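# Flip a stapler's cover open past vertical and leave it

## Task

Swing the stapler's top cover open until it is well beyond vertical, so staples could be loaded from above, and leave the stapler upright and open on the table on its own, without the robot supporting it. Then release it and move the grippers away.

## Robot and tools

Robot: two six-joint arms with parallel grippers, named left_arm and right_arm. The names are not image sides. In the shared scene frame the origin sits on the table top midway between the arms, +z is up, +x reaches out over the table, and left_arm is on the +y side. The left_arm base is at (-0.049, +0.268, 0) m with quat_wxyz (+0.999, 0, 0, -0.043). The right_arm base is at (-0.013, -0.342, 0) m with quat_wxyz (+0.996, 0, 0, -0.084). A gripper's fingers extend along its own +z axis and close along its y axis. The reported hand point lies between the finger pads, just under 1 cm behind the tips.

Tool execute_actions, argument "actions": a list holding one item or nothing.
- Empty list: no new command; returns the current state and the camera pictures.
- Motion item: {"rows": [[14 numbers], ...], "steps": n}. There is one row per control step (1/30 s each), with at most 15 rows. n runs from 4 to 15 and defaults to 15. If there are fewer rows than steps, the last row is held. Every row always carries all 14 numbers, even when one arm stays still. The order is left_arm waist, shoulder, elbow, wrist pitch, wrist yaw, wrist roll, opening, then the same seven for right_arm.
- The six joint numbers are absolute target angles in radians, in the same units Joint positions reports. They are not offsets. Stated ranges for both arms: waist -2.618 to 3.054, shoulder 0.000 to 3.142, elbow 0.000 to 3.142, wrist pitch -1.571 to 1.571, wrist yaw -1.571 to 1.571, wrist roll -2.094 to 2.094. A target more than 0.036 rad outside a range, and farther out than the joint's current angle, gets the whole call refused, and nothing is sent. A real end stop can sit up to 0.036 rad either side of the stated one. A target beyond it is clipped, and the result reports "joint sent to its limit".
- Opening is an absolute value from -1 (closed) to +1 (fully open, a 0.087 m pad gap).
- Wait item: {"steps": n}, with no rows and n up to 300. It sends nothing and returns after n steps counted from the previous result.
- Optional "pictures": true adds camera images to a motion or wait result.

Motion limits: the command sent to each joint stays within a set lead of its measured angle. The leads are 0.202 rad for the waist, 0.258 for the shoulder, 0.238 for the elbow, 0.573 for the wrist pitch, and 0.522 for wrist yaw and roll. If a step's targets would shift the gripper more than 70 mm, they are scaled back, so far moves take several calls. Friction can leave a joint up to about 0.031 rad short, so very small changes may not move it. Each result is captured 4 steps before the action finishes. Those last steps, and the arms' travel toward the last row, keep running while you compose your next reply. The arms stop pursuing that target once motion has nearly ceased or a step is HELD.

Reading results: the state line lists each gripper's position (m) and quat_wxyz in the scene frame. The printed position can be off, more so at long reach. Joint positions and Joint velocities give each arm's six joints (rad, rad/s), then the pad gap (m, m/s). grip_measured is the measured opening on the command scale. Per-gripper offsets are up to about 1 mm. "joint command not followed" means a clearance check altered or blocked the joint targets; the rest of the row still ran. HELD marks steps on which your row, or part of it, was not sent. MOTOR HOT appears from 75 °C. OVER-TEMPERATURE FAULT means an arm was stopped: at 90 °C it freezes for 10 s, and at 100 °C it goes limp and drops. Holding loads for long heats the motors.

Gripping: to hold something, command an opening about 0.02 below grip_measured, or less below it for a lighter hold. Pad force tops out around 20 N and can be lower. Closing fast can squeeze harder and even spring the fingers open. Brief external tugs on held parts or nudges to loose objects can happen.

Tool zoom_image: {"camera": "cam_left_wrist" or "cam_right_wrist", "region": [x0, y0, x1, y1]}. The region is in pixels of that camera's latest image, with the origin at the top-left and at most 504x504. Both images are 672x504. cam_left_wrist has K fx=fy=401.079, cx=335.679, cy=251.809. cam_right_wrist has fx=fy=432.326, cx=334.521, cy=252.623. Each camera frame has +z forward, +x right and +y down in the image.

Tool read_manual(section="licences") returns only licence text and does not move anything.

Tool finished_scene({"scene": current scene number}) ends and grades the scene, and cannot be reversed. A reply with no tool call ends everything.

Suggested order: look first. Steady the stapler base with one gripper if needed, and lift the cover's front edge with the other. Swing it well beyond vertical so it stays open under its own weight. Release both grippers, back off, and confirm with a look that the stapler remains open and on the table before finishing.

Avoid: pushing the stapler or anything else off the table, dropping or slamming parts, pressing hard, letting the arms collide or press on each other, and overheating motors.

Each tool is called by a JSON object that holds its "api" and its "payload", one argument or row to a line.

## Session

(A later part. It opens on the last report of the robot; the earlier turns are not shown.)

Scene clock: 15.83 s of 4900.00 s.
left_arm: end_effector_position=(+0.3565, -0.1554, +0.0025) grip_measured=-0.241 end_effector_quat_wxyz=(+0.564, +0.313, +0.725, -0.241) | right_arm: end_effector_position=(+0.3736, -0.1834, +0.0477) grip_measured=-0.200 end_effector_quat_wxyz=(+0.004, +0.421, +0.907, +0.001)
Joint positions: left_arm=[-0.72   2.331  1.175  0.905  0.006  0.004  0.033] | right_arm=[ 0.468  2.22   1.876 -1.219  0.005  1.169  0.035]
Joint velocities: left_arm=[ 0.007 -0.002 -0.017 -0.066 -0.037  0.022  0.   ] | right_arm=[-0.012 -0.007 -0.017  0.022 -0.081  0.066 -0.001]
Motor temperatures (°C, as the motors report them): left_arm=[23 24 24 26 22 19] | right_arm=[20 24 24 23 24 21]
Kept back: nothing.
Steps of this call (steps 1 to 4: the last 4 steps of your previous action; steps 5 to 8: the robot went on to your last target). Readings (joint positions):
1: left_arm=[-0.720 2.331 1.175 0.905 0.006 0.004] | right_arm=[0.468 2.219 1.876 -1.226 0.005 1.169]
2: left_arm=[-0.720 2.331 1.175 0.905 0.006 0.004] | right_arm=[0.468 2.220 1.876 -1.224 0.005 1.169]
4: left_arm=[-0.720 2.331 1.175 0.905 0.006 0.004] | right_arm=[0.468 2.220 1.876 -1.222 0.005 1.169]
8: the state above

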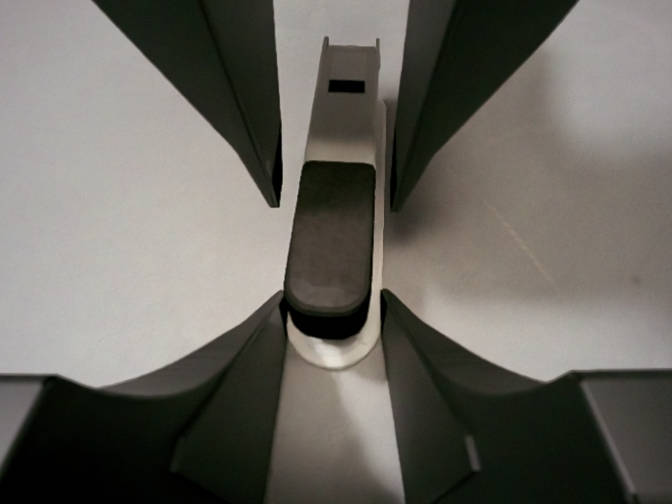

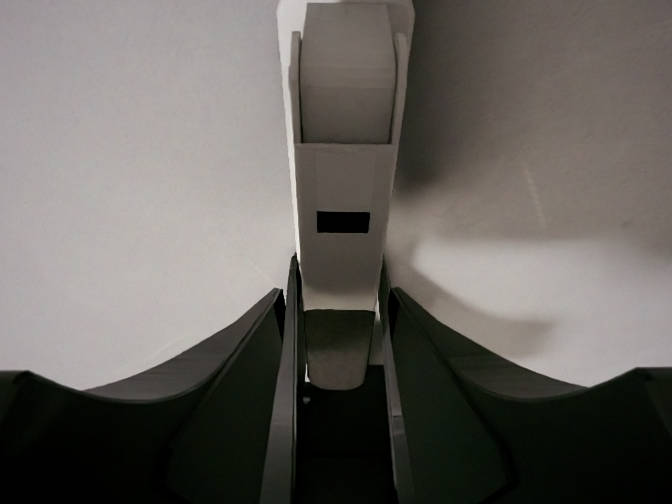

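{"api": "execute_actions", "payload": {
  "actions": [
    {"rows":[[-0.715,2.346,1.198,0.915,0,0,-0.27,0.48,2.238,1.85,-1.195,0,1.175,-0.22],[-0.715,2.346,1.198,0.915,0,0,-0.27,0.48,2.239,1.843,-1.188,0,1.175,-0.24],[-0.715,2.346,1.198,0.915,0,0,-0.27,0.48,2.24,1.836,-1.181,0,1.175,-0.26],[-0.715,2.346,1.198,0.915,0,0,-0.27,0.48,2.24,1.83,-1.175,0,1.175,-0.28],[-0.715,2.346,1.198,0.915,0,0,-0.27,0.48,2.24,1.824,-1.168,0,1.175,-0.28],[-0.715,2.346,1.198,0.915,0,0,-0.27,0.48,2.24,1.818,-1.162,0,1.175,-0.28],[-0.715,2.346,1.198,0.915,0,0,-0.27,0.48,2.24,1.812,-1.157,0,1.175,-0.28]],"steps":15}
  ]
}}

{"api": "execute_actions", "payload": {
  "actions": [
    {"rows":[[-0.715,2.346,1.198,0.915,0,0,-0.27,0.48,2.24,1.812,-1.157,0,1.175,-0.31],[-0.715,2.346,1.198,0.915,0,0,-0.27,0.48,2.24,1.812,-1.157,0,1.175,-0.34],[-0.715,2.346,1.198,0.915,0,0,-0.27,0.48,2.24,1.812,-1.157,0,1.175,-0.37],[-0.715,2.346,1.198,0.915,0,0,-0.27,0.48,2.24,1.812,-1.157,0,1.175,-0.4],[-0.715,2.346,1.198,0.915,0,0,-0.27,0.48,2.24,1.812,-1.157,0,1.175,-0.42],[-0.715,2.346,1.198,0.915,0,0,-0.27,0.48,2.24,1.812,-1.157,0,1.175,-0.44],[-0.715,2.346,1.198,0.915,0,0,-0.27,0.48,2.24,1.812,-1.157,0,1.175,-0.46],[-0.715,2.346,1.198,0.915,0,0,-0.27,0.48,2.24,1.812,-1.157,0,1.175,-0.48],[-0.715,2.346,1.198,0.915,0,0,-0.27,0.48,2.24,1.812,-1.157,0,1.175,-0.5],[-0.715,2.346,1.198,0.915,0,0,-0.27,0.48,2.24,1.812,-1.157,0,1.175,-0.52],[-0.715,2.346,1.198,0.915,0,0,-0.27,0.48,2.24,1.812,-1.157,0,1.175,-0.54],[-0.715,2.346,1.198,0.915,0,0,-0.27,0.48,2.24,1.812,-1.157,0,1.175,-0.56]],"steps":15}
  ]
}}

{"api": "execute_actions", "payload": {
  "actions": [
    {"steps":8}
  ],
  "pictures": true
}}

Scene clock: 16.83 s of 4900.00 s.
left_arm: end_effector_position=(+0.3565, -0.1554, +0.0025) grip_measured=-0.241 end_effector_quat_wxyz=(+0.564, +0.313, +0.725, -0.241) | right_arm: end_effector_position=(+0.3692, -0.1848, +0.0363) grip_measured=-0.280 end_effector_quat_wxyz=(-0.000, +0.421, +0.907, -0.003)
Joint positions: left_arm=[-0.72   2.331  1.175  0.905  0.006  0.004  0.033] | right_arm=[ 0.468  2.22   1.829 -1.185  0.005  1.169  0.032]
Joint velocities: left_arm=[ 0.012 -0.022 -0.012 -0.037 -0.037 -0.11   0.   ] | right_arm=[ 0.002  0.002  0.007  0.022 -0.007 -0.022  0.   ]
Motor temperatures (°C, as the motors report them): left_arm=[23 25 24 26 22 19] | right_arm=[20 24 24 23 24 21]
Steps of this call (steps 1 to 19: the robot went on to your last target; steps 20 to 30: the first 11 steps of this action). Readings (joint positions):
20: left_arm=[-0.720 2.331 1.175 0.905 0.006 0.004] | right_arm=[0.468 2.220 1.876 -1.217 0.005 1.169]
21: left_arm=[-0.720 2.331 1.175 0.905 0.006 0.004] | right_arm=[0.468 2.220 1.874 -1.214 0.005 1.169]
23: left_arm=[-0.720 2.331 1.175 0.905 0.006 0.004] | right_arm=[0.468 2.220 1.864 -1.205 0.005 1.169]
27: left_arm=[-0.720 2.331 1.175 0.905 0.006 0.004] | right_arm=[0.468 2.220 1.836 -1.190 0.005 1.169]
30: the state above

Scene clock: 17.33 s of 4900.00 s.
left_arm: end_effector_position=(+0.3565, -0.1554, +0.0025) grip_measured=-0.241 end_effector_quat_wxyz=(+0.563, +0.313, +0.726, -0.241) | right_arm: end_effector_position=(+0.3726, -0.1834, +0.0361) grip_measured=-0.492 end_effector_quat_wxyz=(+0.005, +0.423, +0.906, +0.002)
Joint positions: left_arm=[-0.72   2.331  1.175  0.905  0.006  0.004  0.033] | right_arm=[ 0.468  2.22   1.829 -1.171  0.003  1.172  0.022]
Joint velocities: left_arm=[ 0.002  0.002 -0.002 -0.11   0.007  0.022 -0.001] | right_arm=[-0.012 -0.007 -0.017 -0.007 -0.037  0.007 -0.   ]
Motor temperatures (°C, as the motors report them): left_arm=[23 25 24 26 22 19] | right_arm=[20 24 24 23 24 21]
Steps of this call (steps 1 to 4: the last 4 steps of your previous action; steps 5 to 15: the first 11 steps of this action). Readings (joint positions):
5: left_arm=[-0.720 2.331 1.175 0.905 0.006 0.004] | right_arm=[0.468 2.220 1.829 -1.177 0.005 1.169]
6: left_arm=[-0.720 2.331 1.175 0.905 0.006 0.004] | right_arm=[0.468 2.220 1.829 -1.177 0.005 1.169]
8: left_arm=[-0.720 2.331 1.175 0.905 0.006 0.004] | right_arm=[0.468 2.220 1.829 -1.176 0.005 1.169]
12: left_arm=[-0.720 2.331 1.175 0.905 0.006 0.004] | right_arm=[0.468 2.220 1.829 -1.171 0.004 1.170]
15: the state above

Scene clock: 17.60 s of 4900.00 s.
left_arm: end_effector_position=(+0.3565, -0.1554, +0.0025) grip_measured=-0.241 end_effector_quat_wxyz=(+0.563, +0.313, +0.726, -0.241) | right_arm: end_effector_position=(+0.3726, -0.1834, +0.0361) grip_measured=-0.492 end_effector_quat_wxyz=(+0.005, +0.423, +0.906, +0.002)
Joint positions: left_arm=[-0.72   2.331  1.175  0.905  0.006  0.004  0.033] | right_arm=[ 0.468  2.22   1.829 -1.171  0.003  1.173  0.022]
Joint velocities: left_arm=[-0.007 -0.017  0.002  0.022 -0.007 -0.037 -0.001] | right_arm=[ 0.012  0.002 -0.002  0.037  0.007  0.066 -0.002]
Motor temperatures (°C, as the motors report them): left_arm=[23 25 24 26 22 19] | right_arm=[20 24 24 23 24 21]
Kept back: nothing.
Steps of this call (steps 1 to 4: the last 4 steps of your previous action; steps 5 to 8: the robot went on to your last target). Readings (joint positions):
1: left_arm=[-0.720 2.331 1.175 0.905 0.006 0.004] | right_arm=[0.468 2.220 1.829 -1.171 0.003 1.173]
2: left_arm=[-0.720 2.331 1.175 0.905 0.006 0.004] | right_arm=[0.468 2.220 1.829 -1.171 0.003 1.173]
4: left_arm=[-0.720 2.331 1.175 0.905 0.006 0.004] | right_arm=[0.468 2.220 1.829 -1.171 0.003 1.173]
8: the state above

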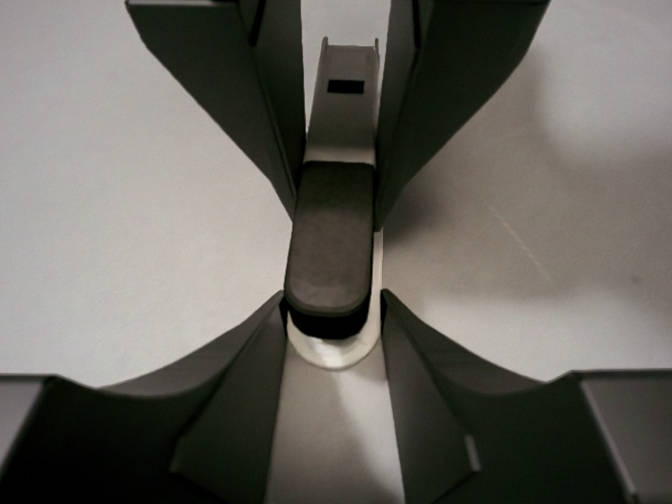

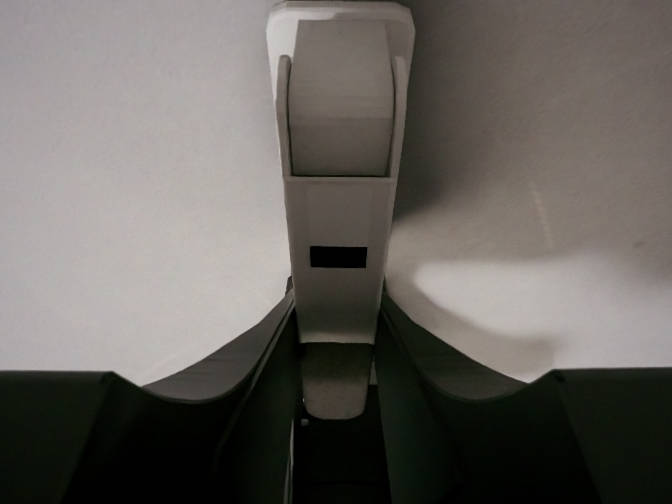

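{"api": "execute_actions", "payload": {
  "actions": [
    {"rows":[[-0.715,2.346,1.198,0.915,0,0,-0.27,0.47,2.225,1.84,-1.18,0,1.175,-0.53],[-0.715,2.346,1.198,0.915,0,0,-0.27,0.468,2.222,1.85,-1.19,0,1.175,-0.53],[-0.715,2.346,1.198,0.915,0,0,-0.27,0.466,2.22,1.858,-1.198,0,1.175,-0.53],[-0.715,2.346,1.198,0.915,0,0,-0.27,0.464,2.22,1.866,-1.206,0,1.175,-0.53],[-0.715,2.346,1.198,0.915,0,0,-0.27,0.462,2.22,1.874,-1.214,0,1.175,-0.53],[-0.715,2.346,1.198,0.915,0,0,-0.27,0.46,2.22,1.882,-1.222,0,1.175,-0.53],[-0.715,2.346,1.198,0.915,0,0,-0.27,0.457,2.22,1.89,-1.23,0,1.175,-0.53],[-0.715,2.346,1.198,0.915,0,0,-0.27,0.454,2.22,1.898,-1.238,0,1.175,-0.53],[-0.715,2.346,1.198,0.915,0,0,-0.27,0.45,2.22,1.905,-1.245,0,1.175,-0.53],[-0.715,2.346,1.198,0.915,0,0,-0.27,0.447,2.22,1.912,-1.252,0,1.175,-0.53]],"steps":15}
  ]
}}

{"api": "execute_actions", "payload": {
  "actions": [
    {"steps":8}
  ],
  "pictures": true
}}

Scene clock: 19.00 s of 4900.00 s.
left_arm: end_effector_position=(+0.3600, -0.1581, +0.0116) grip_measured=-0.241 end_effector_quat_wxyz=(+0.577, +0.307, +0.716, -0.246) | right_arm: end_effector_position=(+0.3766, -0.1856, +0.0474) grip_measured=-0.493 end_effector_quat_wxyz=(+0.010, +0.425, +0.905, +0.000)
Joint positions: left_arm=[-0.72   2.331  1.179  0.938  0.003  0.004  0.033] | right_arm=[ 0.464  2.22   1.876 -1.212  0.013  1.173  0.022]
Joint velocities: left_arm=[-0.007 -0.002  0.061  0.051  0.007  0.022 -0.   ] | right_arm=[-0.11  -0.002  0.154 -0.154  0.007  0.051 -0.001]
Motor temperatures (°C, as the motors report them): left_arm=[23 26 25 27 22 19] | right_arm=[20 25 25 23 24 21]
Steps of this call (steps 1 to 15: the robot went on to your last target; steps 16 to 31: nothing new was sent; steps 32 to 42: the first 11 steps of this action). Readings (joint positions):
32: left_arm=[-0.720 2.331 1.175 0.905 0.006 0.004] | right_arm=[0.468 2.220 1.829 -1.171 0.003 1.173]
33: left_arm=[-0.720 2.331 1.175 0.905 0.006 0.004] | right_arm=[0.468 2.220 1.829 -1.171 0.003 1.173]
35: left_arm=[-0.720 2.331 1.175 0.906 0.006 0.004] | right_arm=[0.468 2.220 1.833 -1.174 0.003 1.173]
39: left_arm=[-0.720 2.331 1.175 0.924 0.004 0.004] | right_arm=[0.468 2.220 1.856 -1.193 0.009 1.173]
42: the state above

Scene clock: 19.27 s of 4900.00 s.
left_arm: end_effector_position=(+0.3610, -0.1597, +0.0144) grip_measured=-0.241 end_effector_quat_wxyz=(+0.580, +0.307, +0.713, -0.248) | right_arm: end_effector_position=(+0.3771, -0.1874, +0.0500) grip_measured=-0.493 end_effector_quat_wxyz=(+0.009, +0.427, +0.904, -0.000)
Joint positions: left_arm=[-0.72   2.331  1.184  0.941  0.005  0.004  0.033] | right_arm=[ 0.459  2.22   1.886 -1.224  0.013  1.172  0.022]
Joint velocities: left_arm=[-0.012 -0.002 -0.007 -0.037 -0.022  0.037  0.001] | right_arm=[-0.012  0.002 -0.012  0.066  0.037  0.022 -0.   ]
Motor temperatures (°C, as the motors report them): left_arm=[23 26 25 27 22 19] | right_arm=[20 25 25 23 24 21]
Kept back: nothing.
Steps of this call (steps 1 to 4: the last 4 steps of your previous action; steps 5 to 8: the robot went on to your last target). Readings (joint positions):
1: left_arm=[-0.720 2.331 1.181 0.940 0.003 0.004] | right_arm=[0.462 2.220 1.881 -1.216 0.013 1.173]
2: left_arm=[-0.720 2.331 1.183 0.940 0.003 0.004] | right_arm=[0.460 2.220 1.884 -1.220 0.013 1.172]
4: left_arm=[-0.720 2.331 1.184 0.941 0.004 0.004] | right_arm=[0.459 2.220 1.886 -1.223 0.013 1.172]
8: the state above

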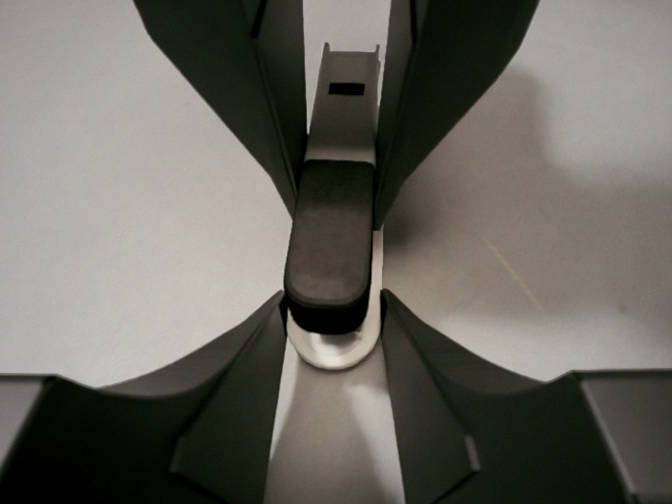

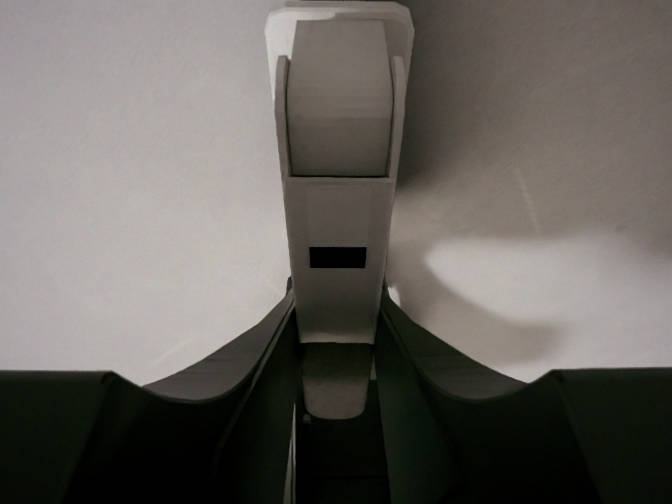

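{"api": "execute_actions", "payload": {
  "actions": [
    {"rows":[[-0.72,2.325,1.19,0.94,0,0,-0.2,0.459,2.22,1.9,-1.24,0,1.175,-0.53],[-0.72,2.32,1.19,0.94,0,0,-0.1,0.459,2.22,1.9,-1.24,0,1.175,-0.53],[-0.72,2.31,1.18,0.93,0,0,0.1,0.459,2.22,1.9,-1.24,0,1.175,-0.53],[-0.72,2.29,1.16,0.93,0,0,0.3,0.459,2.22,1.9,-1.24,0,1.175,-0.53],[-0.72,2.27,1.12,0.94,0,0,0.3,0.459,2.21,1.885,-1.235,0,1.175,-0.53],[-0.72,2.25,1.08,0.95,0,0,0.3,0.46,2.19,1.86,-1.228,0,1.18,-0.53],[-0.725,2.23,1.04,0.965,0,0,0.3,0.465,2.165,1.825,-1.22,0,1.19,-0.53],[-0.735,2.21,1.0,0.98,0,0,0.3,0.47,2.14,1.79,-1.21,0,1.205,-0.53],[-0.75,2.19,0.96,1.0,0,0,0.3,0.476,2.115,1.755,-1.2,0,1.22,-0.53],[-0.765,2.17,0.92,1.02,0,0,0.3,0.483,2.09,1.72,-1.19,0,1.235,-0.53],[-0.78,2.15,0.88,1.04,0,0,0.3,0.49,2.065,1.685,-1.18,0,1.25,-0.53],[-0.795,2.13,0.84,1.06,0,0,0.3,0.498,2.04,1.65,-1.17,0,1.265,-0.53],[-0.81,2.115,0.805,1.075,0,0,0.3,0.506,2.015,1.615,-1.16,0,1.28,-0.53],[-0.825,2.1,0.775,1.09,0,0,0.3,0.515,1.99,1.58,-1.15,0,1.295,-0.53],[-0.84,2.09,0.755,1.1,0,0,0.3,0.524,1.965,1.545,-1.14,0,1.31,-0.53]],"steps":15}
  ]
}}

{"api": "execute_actions", "payload": {
  "actions": [
    {"rows":[[-0.85,2.085,0.74,1.105,0,0,0.3,0.534,1.945,1.51,-1.13,0,1.33,-0.53],[-0.86,2.085,0.735,1.105,0,0,0.3,0.545,1.925,1.475,-1.12,0,1.35,-0.53],[-0.87,2.085,0.735,1.105,0,0,0.3,0.556,1.905,1.44,-1.105,0,1.37,-0.53],[-0.876,2.085,0.735,1.105,0,0,0.3,0.567,1.885,1.41,-1.09,0,1.39,-0.53],[-0.876,2.085,0.735,1.105,0,0,0.3,0.578,1.865,1.38,-1.08,0,1.41,-0.53],[-0.876,2.085,0.735,1.105,0,0,0.3,0.589,1.845,1.35,-1.07,0,1.43,-0.53],[-0.876,2.085,0.735,1.105,0,0,0.3,0.6,1.825,1.32,-1.06,0,1.45,-0.53],[-0.876,2.085,0.735,1.105,0,0,0.3,0.6,1.805,1.295,-1.05,0,1.465,-0.53],[-0.876,2.085,0.735,1.105,0,0,0.3,0.6,1.79,1.27,-1.04,0,1.48,-0.53],[-0.876,2.085,0.735,1.105,0,0,0.3,0.6,1.775,1.25,-1.03,0,1.487,-0.53],[-0.876,2.085,0.735,1.105,0,0,0.3,0.6,1.763,1.235,-1.025,0,1.487,-0.53]],"steps":15}
  ]
}}

{"api": "execute_actions", "payload": {
  "actions": [
    {"steps":10}
  ],
  "pictures": true
}}

Scene clock: 20.87 s of 4900.00 s.
left_arm: end_effector_position=(+0.3225, -0.1336, +0.0198) grip_measured=+0.300 end_effector_quat_wxyz=(+0.567, +0.316, +0.719, -0.247) | right_arm: end_effector_position=(+0.3519, -0.1925, +0.0507) grip_measured=-0.493 end_effector_quat_wxyz=(-0.001, +0.438, +0.899, -0.009)
Joint positions: left_arm=[-0.738  2.194  0.975  0.983  0.001  0.004  0.057] | right_arm=[ 0.463  2.136  1.753 -1.201  0.011  1.202  0.022]
Joint velocities: left_arm=[-0.31  -0.593 -1.165  0.374 -0.037 -0.081 -0.   ] | right_arm=[ 0.081 -0.74  -1.048  0.081 -0.007  0.3   -0.001]
Motor temperatures (°C, as the motors report them): left_arm=[23 26 25 27 22 19] | right_arm=[20 26 25 23 24 21]
Steps of this call (steps 1 to 30: the robot went on to your last target; steps 31 to 37: nothing new was sent; steps 38 to 48: the first 11 steps of this action). Readings (joint positions):
38: left_arm=[-0.720 2.331 1.184 0.942 0.005 0.004] | right_arm=[0.459 2.220 1.886 -1.224 0.013 1.172]
39: left_arm=[-0.720 2.331 1.184 0.943 0.005 0.004] | right_arm=[0.459 2.220 1.886 -1.224 0.013 1.172]
41: left_arm=[-0.720 2.328 1.184 0.940 0.005 0.004] | right_arm=[0.459 2.220 1.886 -1.224 0.012 1.172]
45: left_arm=[-0.720 2.260 1.092 0.948 0.005 0.004] | right_arm=[0.459 2.200 1.851 -1.212 0.012 1.178]
48: the state above

Scene clock: 21.37 s of 4900.00 s.
left_arm: end_effector_position=(+0.2354, -0.1394, +0.0114) grip_measured=+0.300 end_effector_quat_wxyz=(+0.542, +0.368, +0.702, -0.281) | right_arm: end_effector_position=(+0.2493, -0.1785, +0.0478) grip_measured=-0.493 end_effector_quat_wxyz=(-0.011, +0.480, +0.877, -0.021)
Joint positions: left_arm=[-0.875  2.104  0.756  1.091  0.001  0.004  0.057] | right_arm=[ 0.595  1.809  1.276 -1.084  0.007  1.429  0.022]
Joint velocities: left_arm=[ 0.002 -0.007  0.012  0.007  0.051  0.081  0.   ] | right_arm=[ 0.002 -0.447 -0.613  0.198 -0.125  0.315 -0.   ]
Motor temperatures (°C, as the motors report them): left_arm=[23 27 25 27 22 19] | right_arm=[20 26 25 23 24 21]
Steps of this call (steps 1 to 4: the last 4 steps of your previous action; steps 5 to 15: the first 11 steps of this action). Readings (joint positions):
5: left_arm=[-0.823 2.115 0.796 1.049 0.001 0.004] | right_arm=[0.503 2.004 1.580 -1.177 0.011 1.263]
6: left_arm=[-0.839 2.108 0.776 1.057 0.001 0.004] | right_arm=[0.515 1.979 1.546 -1.169 0.011 1.278]
8: left_arm=[-0.863 2.104 0.758 1.069 0.001 0.004] | right_arm=[0.538 1.934 1.480 -1.149 0.011 1.311]
12: left_arm=[-0.875 2.104 0.756 1.084 0.001 0.004] | right_arm=[0.582 1.859 1.353 -1.108 0.010 1.383]
15: the state above

Scene clock: 21.70 s of 4900.00 s.
left_arm: end_effector_position=(+0.2357, -0.1399, +0.0126) grip_measured=+0.300 end_effector_quat_wxyz=(+0.544, +0.367, +0.700, -0.282) | right_arm: end_effector_position=(+0.2519, -0.1771, +0.0477) grip_measured=-0.493 end_effector_quat_wxyz=(-0.001, +0.501, +0.866, -0.008)
Joint positions: left_arm=[-0.875  2.104  0.756  1.096  0.001  0.004  0.057] | right_arm=[ 0.595  1.784  1.245 -1.047  0.007  1.475  0.022]
Joint velocities: left_arm=[-0.007 -0.002  0.007 -0.037 -0.037 -0.022  0.   ] | right_arm=[ 0.007 -0.007  0.002  0.066  0.051 -0.007 -0.001]
Motor temperatures (°C, as the motors report them): left_arm=[23 27 25 27 22 19] | right_arm=[20 26 25 23 24 21]
Kept back: nothing.
Steps of this call (steps 1 to 4: the last 4 steps of your previous action; steps 5 to 10: the robot went on to your last target). Readings (joint positions):
1: left_arm=[-0.875 2.104 0.756 1.092 0.001 0.004] | right_arm=[0.595 1.797 1.259 -1.079 0.007 1.440]
2: left_arm=[-0.875 2.104 0.756 1.093 0.001 0.004] | right_arm=[0.595 1.789 1.250 -1.078 0.007 1.448]
4: left_arm=[-0.875 2.104 0.756 1.094 0.001 0.004] | right_arm=[0.595 1.784 1.245 -1.072 0.007 1.460]
8: left_arm=[-0.875 2.104 0.756 1.096 0.001 0.004] | right_arm=[0.595 1.784 1.245 -1.052 0.007 1.472]
10: the state above

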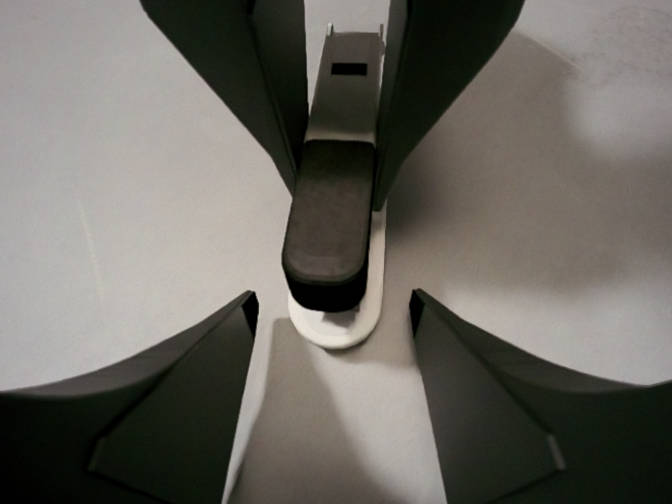

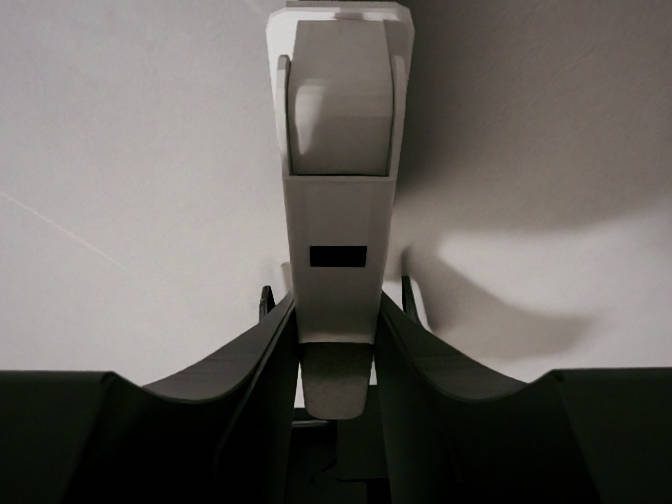

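{"api": "execute_actions", "payload": {
  "actions": [
    {"rows":[[-0.876,2.12,0.78,1.105,0,0,0.25,0.6,1.79,1.23,-1.02,0,1.487,-0.53],[-0.876,2.127,0.787,1.105,0,0,0.2,0.6,1.792,1.225,-1.013,0,1.487,-0.53],[-0.876,2.134,0.794,1.107,0,0,0.15,0.6,1.794,1.22,-1.006,0,1.487,-0.53],[-0.876,2.141,0.801,1.109,0,0,0.1,0.6,1.796,1.215,-0.999,0,1.487,-0.53],[-0.876,2.148,0.808,1.111,0,0,0.05,0.6,1.798,1.21,-0.992,0,1.487,-0.53],[-0.876,2.155,0.814,1.113,0,0,0,0.6,1.8,1.205,-0.985,0,1.487,-0.53],[-0.876,2.162,0.817,1.116,0,0,0,0.6,1.8,1.2,-0.978,0,1.487,-0.53],[-0.876,2.168,0.817,1.118,0,0,0,0.6,1.8,1.2,-0.978,0,1.487,-0.53]],"steps":15}
  ]
}}

{"api": "execute_actions", "payload": {
  "actions": [
    {"steps":8}
  ],
  "pictures": true
}}

Scene clock: 22.50 s of 4900.00 s.
left_arm: end_effector_position=(+0.2413, -0.1478, +0.0078) grip_measured=+0.000 end_effector_quat_wxyz=(+0.546, +0.366, +0.698, -0.284) | right_arm: end_effector_position=(+0.2510, -0.1775, +0.0384) grip_measured=-0.493 end_effector_quat_wxyz=(-0.001, +0.503, +0.864, -0.007)
Joint positions: left_arm=[-0.875  2.148  0.795  1.108  0.001  0.004  0.044] | right_arm=[ 0.595  1.788  1.212 -1.006  0.007  1.48   0.022]
Joint velocities: left_arm=[ 0.007  0.061  0.002  0.007 -0.037 -0.007 -0.001] | right_arm=[-0.032  0.027 -0.012 -0.037  0.066  0.037 -0.001]
Motor temperatures (°C, as the motors report them): left_arm=[23 27 25 27 22 19] | right_arm=[20 26 25 23 24 21]
Steps of this call (steps 1 to 13: the robot went on to your last target; steps 14 to 24: the first 11 steps of this action). Readings (joint positions):
14: left_arm=[-0.875 2.104 0.756 1.096 0.001 0.004] | right_arm=[0.595 1.784 1.245 -1.041 0.007 1.480]
15: left_arm=[-0.875 2.104 0.756 1.096 0.001 0.004] | right_arm=[0.595 1.784 1.245 -1.040 0.007 1.480]
17: left_arm=[-0.875 2.110 0.764 1.098 0.001 0.004] | right_arm=[0.595 1.784 1.239 -1.031 0.007 1.480]
21: left_arm=[-0.875 2.136 0.792 1.106 0.001 0.004] | right_arm=[0.595 1.784 1.217 -1.012 0.007 1.480]
24: the state above

Scene clock: 22.77 s of 4900.00 s.
left_arm: end_effector_position=(+0.2412, -0.1477, +0.0068) grip_measured=+0.000 end_effector_quat_wxyz=(+0.546, +0.366, +0.698, -0.284) | right_arm: end_effector_position=(+0.2530, -0.1765, +0.0376) grip_measured=-0.493 end_effector_quat_wxyz=(+0.002, +0.503, +0.864, -0.004)
Joint positions: left_arm=[-0.875  2.15   0.795  1.109  0.001  0.004  0.044] | right_arm=[ 0.595  1.79   1.211 -0.996  0.007  1.48   0.022]
Joint velocities: left_arm=[-0.022  0.002  0.002  0.081 -0.066  0.007  0.001] | right_arm=[-0.007  0.012 -0.017  0.037  0.007 -0.037 -0.   ]
Motor temperatures (°C, as the motors report them): left_arm=[23 27 25 27 22 19] | right_arm=[20 26 25 23 24 21]
Kept back: nothing.
Steps of this call (steps 1 to 4: the last 4 steps of your previous action; steps 5 to 8: the robot went on to your last target). Readings (joint positions):
1: left_arm=[-0.875 2.150 0.795 1.108 0.001 0.004] | right_arm=[0.595 1.789 1.211 -1.004 0.007 1.480]
2: left_arm=[-0.875 2.150 0.795 1.108 0.001 0.004] | right_arm=[0.595 1.790 1.211 -1.002 0.007 1.480]
4: left_arm=[-0.875 2.150 0.795 1.108 0.001 0.004] | right_arm=[0.595 1.790 1.211 -0.999 0.007 1.480]
8: the state above

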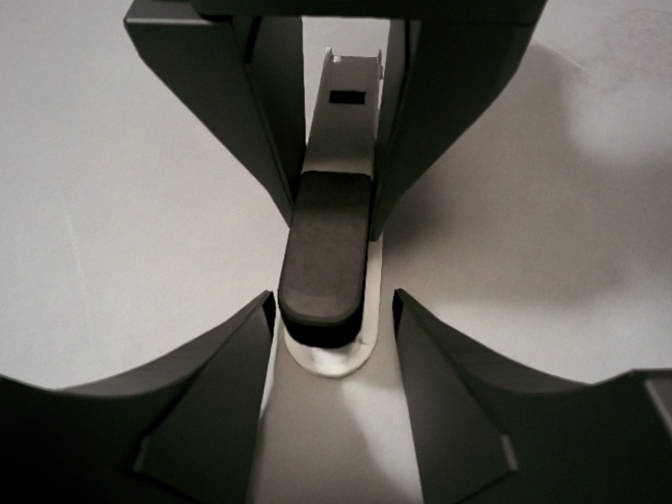

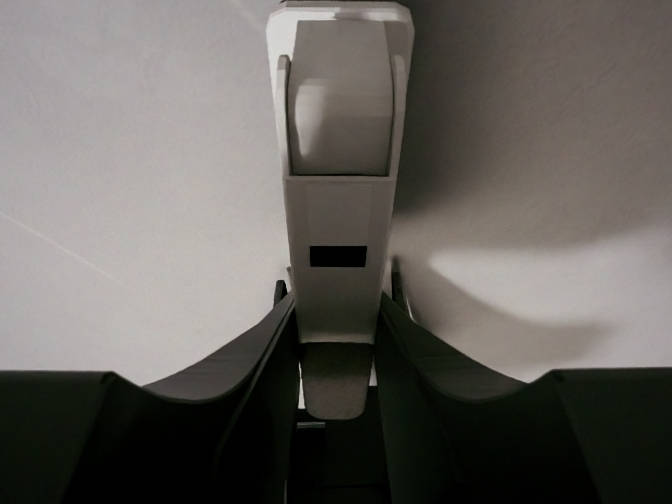

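{"api": "execute_actions", "payload": {
  "actions": [
    {"rows":[[-0.876,2.176,0.817,1.125,0,0,0,0.6,1.8,1.2,-0.978,0,1.487,-0.53],[-0.876,2.182,0.817,1.131,0,0,-0.03,0.6,1.8,1.2,-0.978,0,1.487,-0.53],[-0.876,2.187,0.817,1.135,0,0,-0.06,0.6,1.8,1.2,-0.978,0,1.487,-0.53],[-0.876,2.187,0.817,1.135,0,0,-0.09,0.6,1.8,1.2,-0.978,0,1.487,-0.53],[-0.876,2.187,0.817,1.135,0,0,-0.11,0.6,1.8,1.2,-0.978,0,1.487,-0.53],[-0.876,2.187,0.817,1.135,0,0,-0.13,0.6,1.8,1.2,-0.978,0,1.487,-0.53],[-0.876,2.187,0.817,1.135,0,0,-0.15,0.6,1.8,1.2,-0.978,0,1.487,-0.53],[-0.876,2.187,0.817,1.135,0,0,-0.17,0.6,1.8,1.2,-0.978,0,1.487,-0.53],[-0.876,2.187,0.817,1.135,0,0,-0.19,0.6,1.8,1.2,-0.978,0,1.487,-0.53],[-0.876,2.187,0.817,1.135,0,0,-0.21,0.6,1.8,1.2,-0.978,0,1.487,-0.53],[-0.876,2.187,0.817,1.135,0,0,-0.23,0.6,1.8,1.2,-0.978,0,1.487,-0.53],[-0.876,2.187,0.817,1.135,0,0,-0.25,0.6,1.8,1.2,-0.978,0,1.487,-0.53],[-0.876,2.187,0.817,1.135,0,0,-0.27,0.6,1.8,1.2,-0.978,0,1.487,-0.53],[-0.876,2.187,0.817,1.135,0,0,-0.29,0.6,1.8,1.2,-0.978,0,1.487,-0.53]],"steps":15}
  ]
}}

{"api": "execute_actions", "payload": {
  "actions": [
    {"steps":8}
  ]
}}

Scene clock: 23.70 s of 4900.00 s.
left_arm: end_effector_position=(+0.2414, -0.1468, +0.0010) grip_measured=-0.218 end_effector_quat_wxyz=(+0.545, +0.366, +0.700, -0.281) | right_arm: end_effector_position=(+0.2533, -0.1764, +0.0376) grip_measured=-0.493 end_effector_quat_wxyz=(+0.002, +0.503, +0.864, -0.003)
Joint positions: left_arm=[-0.875  2.169  0.795  1.123 -0.003  0.004  0.034] | right_arm=[ 0.595  1.79   1.211 -0.995  0.007  1.48   0.022]
Joint velocities: left_arm=[ 0.007 -0.007 -0.007  0.037 -0.022 -0.037 -0.015] | right_arm=[ 0.002  0.002 -0.017 -0.037  0.066 -0.007 -0.001]
Motor temperatures (°C, as the motors report them): left_arm=[23 27 25 27 22 19] | right_arm=[20 26 25 23 24 21]
Steps of this call (steps 1 to 17: the robot went on to your last target; steps 18 to 28: the first 11 steps of this action). Readings (joint positions):
18: left_arm=[-0.875 2.150 0.795 1.110 0.001 0.004] | right_arm=[0.595 1.790 1.211 -0.995 0.007 1.480]
19: left_arm=[-0.875 2.152 0.795 1.113 0.001 0.004] | right_arm=[0.595 1.790 1.211 -0.995 0.007 1.480]
21: left_arm=[-0.875 2.158 0.795 1.122 0.001 0.004] | right_arm=[0.595 1.790 1.211 -0.995 0.007 1.480]
25: left_arm=[-0.875 2.169 0.795 1.123 0.001 0.004] | right_arm=[0.595 1.790 1.211 -0.995 0.007 1.480]
28: the state above

Scene clock: 23.97 s of 4900.00 s.
left_arm: end_effector_position=(+0.2414, -0.1468, +0.0010) grip_measured=-0.225 end_effector_quat_wxyz=(+0.545, +0.366, +0.700, -0.281) | right_arm: end_effector_position=(+0.2533, -0.1764, +0.0376) grip_measured=-0.493 end_effector_quat_wxyz=(+0.002, +0.503, +0.864, -0.003)
Joint positions: left_arm=[-0.875  2.169  0.795  1.123 -0.003  0.004  0.034] | right_arm=[ 0.595  1.79   1.211 -0.995  0.007  1.48   0.022]
Joint velocities: left_arm=[-0.012 -0.007  0.012  0.051 -0.051  0.007  0.001] | right_arm=[-0.002 -0.017  0.012 -0.037  0.022  0.022 -0.   ]
Motor temperatures (°C, as the motors report them): left_arm=[23 27 25 27 22 19] | right_arm=[20 26 25 22 24 21]
Kept back: nothing.
Steps of this call (steps 1 to 4: the last 4 steps of your previous action; steps 5 to 8: the robot went on to your last target). Readings (joint positions):
1: left_arm=[-0.875 2.169 0.795 1.123 -0.003 0.004] | right_arm=[0.595 1.790 1.211 -0.995 0.007 1.480]
2: left_arm=[-0.875 2.169 0.795 1.123 -0.003 0.004] | right_arm=[0.595 1.790 1.211 -0.995 0.007 1.480]
4: left_arm=[-0.875 2.169 0.795 1.123 -0.003 0.004] | right_arm=[0.595 1.790 1.211 -0.995 0.007 1.480]
8: the state above

{"api": "execute_actions", "payload": {
  "actions": [
    {"rows":[[-0.876,2.187,0.8,1.11,0,0,-0.27,0.58,1.805,1.225,-1.005,-0.02,1.465,-0.53],[-0.876,2.187,0.8,1.1,0,0,-0.27,0.569,1.808,1.23,-1.012,-0.038,1.454,-0.53],[-0.876,2.187,0.8,1.09,0,0,-0.27,0.558,1.811,1.235,-1.017,-0.056,1.443,-0.53],[-0.876,2.187,0.8,1.08,0,0,-0.27,0.547,1.814,1.24,-1.022,-0.074,1.432,-0.53],[-0.876,2.187,0.8,1.08,0,0,-0.27,0.536,1.817,1.245,-1.027,-0.092,1.421,-0.53],[-0.876,2.187,0.8,1.08,0,0,-0.27,0.525,1.82,1.25,-1.032,-0.11,1.41,-0.53],[-0.876,2.187,0.8,1.08,0,0,-0.27,0.514,1.823,1.254,-1.038,-0.128,1.399,-0.53],[-0.876,2.187,0.8,1.08,0,0,-0.27,0.503,1.826,1.258,-1.044,-0.146,1.388,-0.53],[-0.876,2.187,0.8,1.08,0,0,-0.27,0.492,1.829,1.262,-1.05,-0.164,1.376,-0.53],[-0.876,2.187,0.8,1.08,0,0,-0.27,0.482,1.832,1.267,-1.056,-0.182,1.364,-0.53],[-0.876,2.187,0.8,1.08,0,0,-0.27,0.472,1.835,1.272,-1.062,-0.2,1.352,-0.53],[-0.876,2.187,0.8,1.08,0,0,-0.27,0.462,1.839,1.277,-1.068,-0.218,1.34,-0.53],[-0.876,2.187,0.8,1.08,0,0,-0.27,0.452,1.843,1.282,-1.074,-0.236,1.328,-0.53],[-0.876,2.187,0.8,1.08,0,0,-0.27,0.442,1.847,1.286,-1.08,-0.254,1.316,-0.53],[-0.876,2.187,0.8,1.08,0,0,-0.27,0.432,1.85,1.29,-1.086,-0.27,1.305,-0.53]],"steps":15}
  ]
}}

{"api": "execute_actions", "payload": {
  "actions": [
    {"steps":12}
  ],
  "pictures": true
}}

Scene clock: 25.27 s of 4900.00 s.
left_arm: end_effector_position=(+0.2411, -0.1467, +0.0005) grip_measured=-0.225 end_effector_quat_wxyz=(+0.544, +0.366, +0.701, -0.281) | right_arm: end_effector_position=(+0.2536, -0.1780, +0.0450) grip_measured=-0.494 end_effector_quat_wxyz=(-0.066, +0.505, +0.860, +0.030)
Joint positions: left_arm=[-0.875  2.169  0.795  1.121 -0.002  0.004  0.034] | right_arm=[ 0.51   1.816  1.241 -1.034 -0.14   1.4    0.022]
Joint velocities: left_arm=[ 0.002 -0.012 -0.017 -0.051 -0.11   0.007 -0.   ] | right_arm=[-0.32   0.085  0.11  -0.183 -0.549 -0.388  0.   ]
Motor temperatures (°C, as the motors report them): left_arm=[23 27 25 28 22 19] | right_arm=[20 26 25 22 24 21]
Steps of this call (steps 1 to 15: the robot went on to your last target; steps 16 to 28: nothing new was sent; steps 29 to 39: the first 11 steps of this action). Readings (joint positions):
29: left_arm=[-0.875 2.169 0.795 1.123 -0.003 0.004] | right_arm=[0.595 1.790 1.211 -0.995 0.006 1.478]
30: left_arm=[-0.875 2.169 0.795 1.123 -0.003 0.004] | right_arm=[0.594 1.790 1.211 -0.995 0.003 1.474]
32: left_arm=[-0.875 2.169 0.795 1.122 -0.002 0.004] | right_arm=[0.580 1.795 1.211 -0.996 -0.015 1.464]
36: left_arm=[-0.875 2.169 0.795 1.126 -0.002 0.004] | right_arm=[0.542 1.811 1.226 -1.012 -0.079 1.432]
39: the state above

Scene clock: 25.67 s of 4900.00 s.
left_arm: end_effector_position=(+0.2410, -0.1466, +0.0001) grip_measured=-0.225 end_effector_quat_wxyz=(+0.543, +0.366, +0.701, -0.281) | right_arm: end_effector_position=(+0.2541, -0.1790, +0.0540) grip_measured=-0.494 end_effector_quat_wxyz=(-0.117, +0.499, +0.856, +0.064)
Joint positions: left_arm=[-0.875  2.169  0.795  1.12  -0.002  0.004  0.034] | right_arm=[ 0.445  1.839  1.267 -1.072 -0.258  1.322  0.022]
Joint velocities: left_arm=[ 0.022  0.002 -0.002  0.037 -0.051 -0.081 -0.   ] | right_arm=[-0.002 -0.022 -0.007  0.007 -0.066 -0.022 -0.001]
Motor temperatures (°C, as the motors report them): left_arm=[23 27 25 28 22 19] | right_arm=[20 26 25 22 24 21]
Kept back: nothing.
Steps of this call (steps 1 to 4: the last 4 steps of your previous action; steps 5 to 12: the robot went on to your last target). Readings (joint positions):
1: left_arm=[-0.875 2.169 0.795 1.120 -0.002 0.004] | right_arm=[0.499 1.819 1.245 -1.040 -0.159 1.389]
2: left_arm=[-0.875 2.169 0.795 1.120 -0.002 0.004] | right_arm=[0.489 1.823 1.250 -1.045 -0.177 1.378]
4: left_arm=[-0.875 2.169 0.795 1.120 -0.002 0.004] | right_arm=[0.468 1.832 1.258 -1.057 -0.213 1.355]
8: left_arm=[-0.875 2.169 0.795 1.120 -0.002 0.004] | right_arm=[0.447 1.839 1.265 -1.069 -0.252 1.328]
12: the state above

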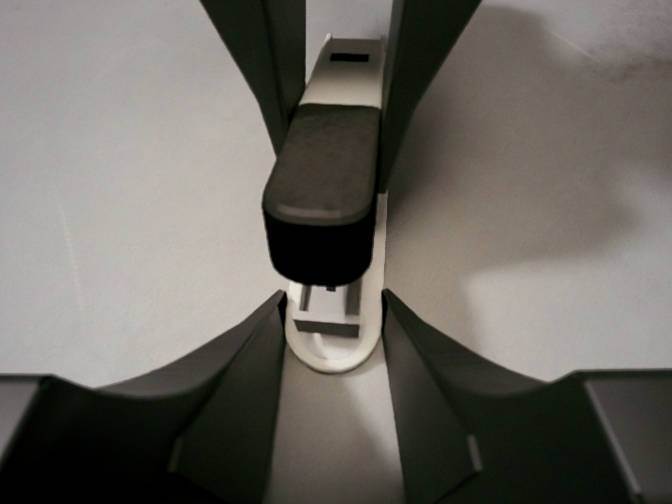

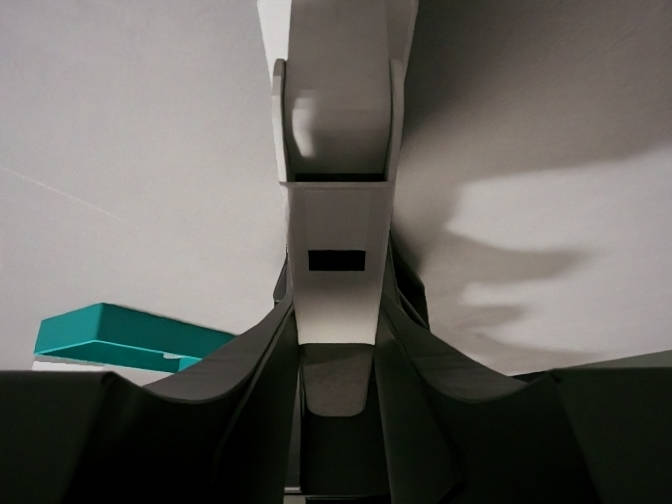

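{"api": "execute_actions", "payload": {
  "actions": [
    {"rows":[[-0.876,2.187,0.8,1.09,0,0,-0.27,0.44,1.845,1.28,-1.08,-0.265,1.315,-0.5],[-0.876,2.187,0.8,1.09,0,0,-0.27,0.44,1.845,1.28,-1.08,-0.265,1.315,-0.49],[-0.876,2.187,0.8,1.09,0,0,-0.27,0.44,1.845,1.28,-1.08,-0.265,1.315,-0.48],[-0.876,2.187,0.8,1.09,0,0,-0.27,0.44,1.845,1.28,-1.08,-0.265,1.315,-0.46],[-0.876,2.187,0.8,1.09,0,0,-0.27,0.44,1.845,1.28,-1.08,-0.265,1.315,-0.44],[-0.876,2.187,0.8,1.09,0,0,-0.27,0.44,1.845,1.28,-1.08,-0.265,1.315,-0.42]],"steps":15}
  ],
  "pictures": true
}}

Scene clock: 26.63 s of 4900.00 s.
left_arm: end_effector_position=(+0.2410, -0.1466, +0.0001) grip_measured=-0.225 end_effector_quat_wxyz=(+0.543, +0.366, +0.701, -0.281) | right_arm: end_effector_position=(+0.2540, -0.1791, +0.0541) grip_measured=-0.420 end_effector_quat_wxyz=(-0.117, +0.499, +0.856, +0.064)
Joint positions: left_arm=[-0.875  2.169  0.795  1.12  -0.002  0.004  0.034] | right_arm=[ 0.444  1.839  1.267 -1.072 -0.258  1.321  0.025]
Joint velocities: left_arm=[-0.007  0.017  0.002  0.007  0.007 -0.022 -0.001] | right_arm=[-0.007 -0.007  0.012 -0.051 -0.037  0.022  0.002]
Motor temperatures (°C, as the motors report them): left_arm=[23 27 25 28 22 19] | right_arm=[20 26 25 22 24 21]
Steps of this call (steps 1 to 18: the robot went on to your last target; steps 19 to 29: the first 11 steps of this action). Readings (joint positions):
19: left_arm=[-0.875 2.169 0.795 1.120 -0.002 0.004] | right_arm=[0.444 1.839 1.267 -1.072 -0.259 1.321]
20: left_arm=[-0.875 2.169 0.795 1.120 -0.002 0.004] | right_arm=[0.444 1.839 1.267 -1.072 -0.259 1.321]
22: left_arm=[-0.875 2.169 0.795 1.120 -0.002 0.004] | right_arm=[0.444 1.839 1.267 -1.072 -0.258 1.321]
26: left_arm=[-0.875 2.169 0.795 1.120 -0.002 0.004] | right_arm=[0.444 1.839 1.267 -1.072 -0.258 1.321]
29: the state above

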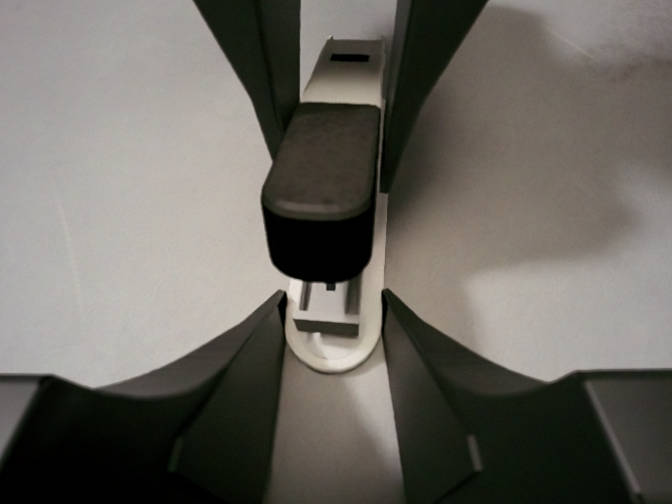

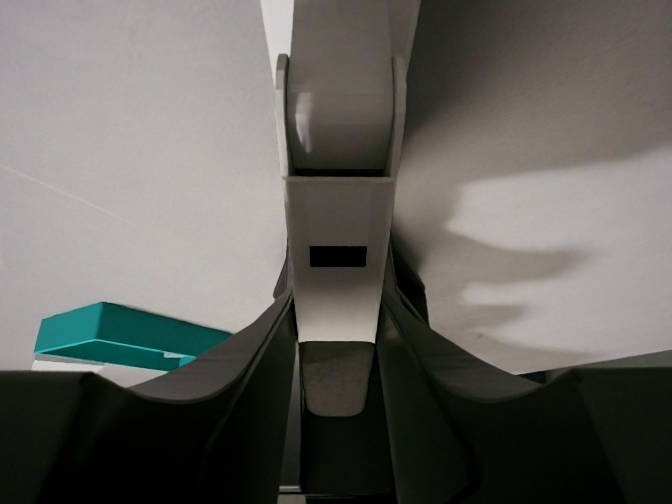

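{"api": "execute_actions", "payload": {
  "actions": [
    {"rows":[[-0.876,2.187,0.8,1.09,0,0,-0.27,0.44,1.845,1.28,-1.08,-0.265,1.315,-0.46],[-0.876,2.187,0.8,1.09,0,0,-0.27,0.44,1.845,1.28,-1.08,-0.265,1.315,-0.49],[-0.876,2.187,0.8,1.09,0,0,-0.27,0.44,1.845,1.28,-1.08,-0.265,1.315,-0.51],[-0.876,2.187,0.8,1.09,0,0,-0.27,0.432,1.85,1.29,-1.086,-0.27,1.305,-0.53],[-0.876,2.187,0.8,1.09,0,0,-0.27,0.42,1.858,1.297,-1.096,-0.29,1.29,-0.53],[-0.876,2.187,0.8,1.09,0,0,-0.27,0.407,1.867,1.305,-1.107,-0.311,1.274,-0.53],[-0.876,2.187,0.8,1.09,0,0,-0.27,0.394,1.876,1.313,-1.118,-0.332,1.258,-0.53],[-0.876,2.187,0.8,1.09,0,0,-0.27,0.381,1.885,1.321,-1.129,-0.353,1.242,-0.53],[-0.876,2.187,0.8,1.09,0,0,-0.27,0.368,1.895,1.329,-1.141,-0.374,1.225,-0.53],[-0.876,2.187,0.8,1.09,0,0,-0.27,0.355,1.905,1.337,-1.153,-0.395,1.208,-0.53],[-0.876,2.187,0.8,1.09,0,0,-0.27,0.342,1.915,1.346,-1.165,-0.416,1.191,-0.53],[-0.876,2.187,0.8,1.09,0,0,-0.27,0.329,1.926,1.355,-1.177,-0.437,1.174,-0.53],[-0.876,2.187,0.8,1.09,0,0,-0.27,0.317,1.937,1.364,-1.19,-0.457,1.157,-0.53],[-0.876,2.187,0.8,1.09,0,0,-0.27,0.305,1.948,1.373,-1.203,-0.477,1.14,-0.53],[-0.876,2.187,0.8,1.09,0,0,-0.27,0.293,1.96,1.382,-1.217,-0.497,1.122,-0.53]],"steps":15}
  ]
}}

{"api": "execute_actions", "payload": {
  "actions": [
    {"rows":[[-0.876,2.187,0.8,1.09,0,0,-0.27,0.282,1.973,1.392,-1.232,-0.515,1.104,-0.53],[-0.876,2.187,0.8,1.09,0,0,-0.27,0.271,1.986,1.402,-1.248,-0.533,1.085,-0.53],[-0.876,2.187,0.8,1.09,0,0,-0.27,0.26,2.0,1.413,-1.264,-0.551,1.066,-0.53],[-0.876,2.187,0.8,1.09,0,0,-0.27,0.25,2.014,1.424,-1.28,-0.569,1.047,-0.53],[-0.876,2.187,0.8,1.09,0,0,-0.27,0.24,2.029,1.435,-1.297,-0.586,1.028,-0.53],[-0.876,2.187,0.8,1.09,0,0,-0.27,0.23,2.044,1.446,-1.314,-0.603,1.008,-0.53],[-0.876,2.187,0.8,1.09,0,0,-0.27,0.22,2.059,1.457,-1.331,-0.62,0.988,-0.53],[-0.876,2.187,0.8,1.09,0,0,-0.27,0.21,2.075,1.468,-1.349,-0.637,0.968,-0.53],[-0.876,2.187,0.8,1.09,0,0,-0.27,0.2,2.091,1.479,-1.367,-0.653,0.947,-0.53],[-0.876,2.187,0.8,1.09,0,0,-0.27,0.19,2.107,1.49,-1.385,-0.669,0.926,-0.53],[-0.876,2.187,0.8,1.09,0,0,-0.27,0.18,2.122,1.501,-1.403,-0.685,0.905,-0.53]],"steps":15}
  ]
}}

{"api": "execute_actions", "payload": {
  "actions": [
    {"steps":10}
  ],
  "pictures": true
}}

Scene clock: 28.33 s of 4900.00 s.
left_arm: end_effector_position=(+0.2411, -0.1466, +0.0002) grip_measured=-0.225 end_effector_quat_wxyz=(+0.544, +0.366, +0.701, -0.281) | right_arm: end_effector_position=(+0.2565, -0.1816, +0.0615) grip_measured=-0.494 end_effector_quat_wxyz=(-0.165, +0.497, +0.847, +0.089)
Joint positions: left_arm=[-0.875  2.169  0.795  1.12  -0.002  0.003  0.034] | right_arm=[ 0.386  1.882  1.31  -1.127 -0.356  1.255  0.022]
Joint velocities: left_arm=[-0.022  0.002  0.002  0.037 -0.022 -0.022  0.   ] | right_arm=[-0.349  0.242  0.232 -0.374 -0.696 -0.418  0.001]
Motor temperatures (°C, as the motors report them): left_arm=[23 27 25 28 22 19] | right_arm=[20 26 25 22 24 21]
Steps of this call (steps 1 to 4: the last 4 steps of your previous action; steps 5 to 15: the robot went on to your last target; steps 16 to 40: nothing new was sent; steps 41 to 51: the first 11 steps of this action). Readings (joint positions):
41: left_arm=[-0.875 2.169 0.795 1.120 -0.002 0.004] | right_arm=[0.444 1.839 1.267 -1.072 -0.258 1.321]
42: left_arm=[-0.875 2.169 0.795 1.120 -0.002 0.004] | right_arm=[0.444 1.839 1.267 -1.072 -0.258 1.321]
44: left_arm=[-0.875 2.169 0.795 1.120 -0.002 0.004] | right_arm=[0.444 1.839 1.267 -1.072 -0.259 1.321]
48: left_arm=[-0.875 2.169 0.795 1.120 -0.002 0.004] | right_arm=[0.421 1.855 1.286 -1.095 -0.295 1.296]
51: the state above

Scene clock: 28.83 s of 4900.00 s.
left_arm: end_effector_position=(+0.2411, -0.1468, +0.0006) grip_measured=-0.225 end_effector_quat_wxyz=(+0.543, +0.363, +0.702, -0.283) | right_arm: end_effector_position=(+0.2640, -0.1939, +0.0833) grip_measured=-0.494 end_effector_quat_wxyz=(-0.320, +0.474, +0.802, +0.173)
Joint positions: left_arm=[-0.875  2.169  0.795  1.122 -0.003 -0.003  0.034] | right_arm=[ 0.222  2.075  1.459 -1.362 -0.642  0.985  0.022]
Joint velocities: left_arm=[-0.007  0.002  0.007  0.022 -0.081  0.007 -0.001] | right_arm=[-0.281  0.437  0.32  -0.535 -0.549 -0.579 -0.001]
Motor temperatures (°C, as the motors report them): left_arm=[23 27 25 28 22 19] | right_arm=[20 26 26 22 24 21]
Steps of this call (steps 1 to 4: the last 4 steps of your previous action; steps 5 to 15: the first 11 steps of this action). Readings (joint positions):
5: left_arm=[-0.875 2.169 0.795 1.121 -0.003 0.002] | right_arm=[0.325 1.935 1.353 -1.193 -0.461 1.173]
6: left_arm=[-0.875 2.169 0.795 1.121 -0.003 0.001] | right_arm=[0.314 1.947 1.363 -1.208 -0.480 1.155]
8: left_arm=[-0.875 2.169 0.795 1.121 -0.003 0.001] | right_arm=[0.292 1.972 1.383 -1.238 -0.519 1.120]
12: left_arm=[-0.875 2.169 0.795 1.121 -0.003 -0.002] | right_arm=[0.251 2.029 1.427 -1.306 -0.591 1.045]
15: the state above

Scene clock: 29.17 s of 4900.00 s.
left_arm: end_effector_position=(+0.2412, -0.1467, +0.0005) grip_measured=-0.225 end_effector_quat_wxyz=(+0.543, +0.363, +0.702, -0.283) | right_arm: end_effector_position=(+0.2644, -0.1967, +0.0868) grip_measured=-0.494 end_effector_quat_wxyz=(-0.341, +0.465, +0.794, +0.192)
Joint positions: left_arm=[-0.875  2.169  0.795  1.121 -0.004 -0.003  0.034] | right_arm=[ 0.198  2.107  1.477 -1.403 -0.686  0.922  0.022]
Joint velocities: left_arm=[ 0.012 -0.002 -0.027 -0.037 -0.022 -0.081 -0.   ] | right_arm=[-0.012  0.007  0.007 -0.066  0.007 -0.022  0.   ]
Motor temperatures (°C, as the motors report them): left_arm=[23 27 25 28 22 19] | right_arm=[20 26 26 22 24 21]
Kept back: nothing.
Steps of this call (steps 1 to 4: the last 4 steps of your previous action; steps 5 to 10: the robot went on to your last target). Readings (joint positions):
1: left_arm=[-0.875 2.169 0.795 1.122 -0.004 -0.003] | right_arm=[0.213 2.088 1.468 -1.378 -0.658 0.967]
2: left_arm=[-0.875 2.169 0.795 1.122 -0.004 -0.003] | right_arm=[0.207 2.097 1.472 -1.389 -0.670 0.952]
4: left_arm=[-0.875 2.169 0.795 1.122 -0.004 -0.003] | right_arm=[0.200 2.105 1.476 -1.399 -0.682 0.933]
8: left_arm=[-0.875 2.169 0.795 1.121 -0.004 -0.003] | right_arm=[0.198 2.107 1.477 -1.403 -0.685 0.923]
10: the state above

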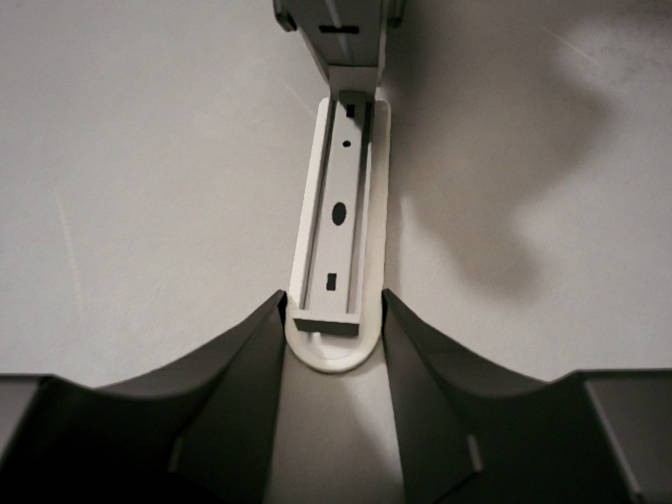

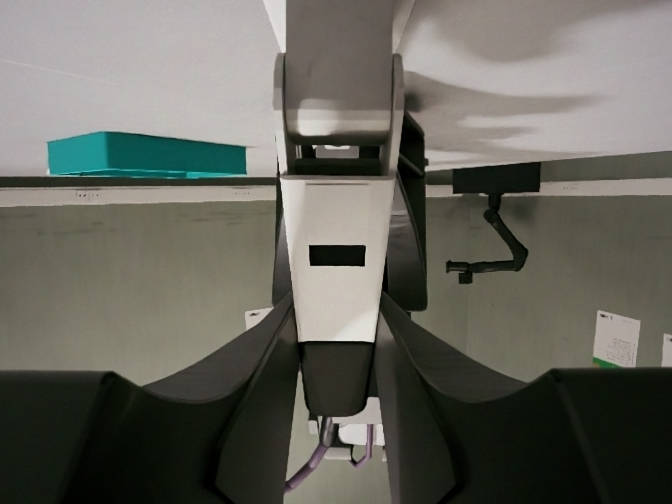

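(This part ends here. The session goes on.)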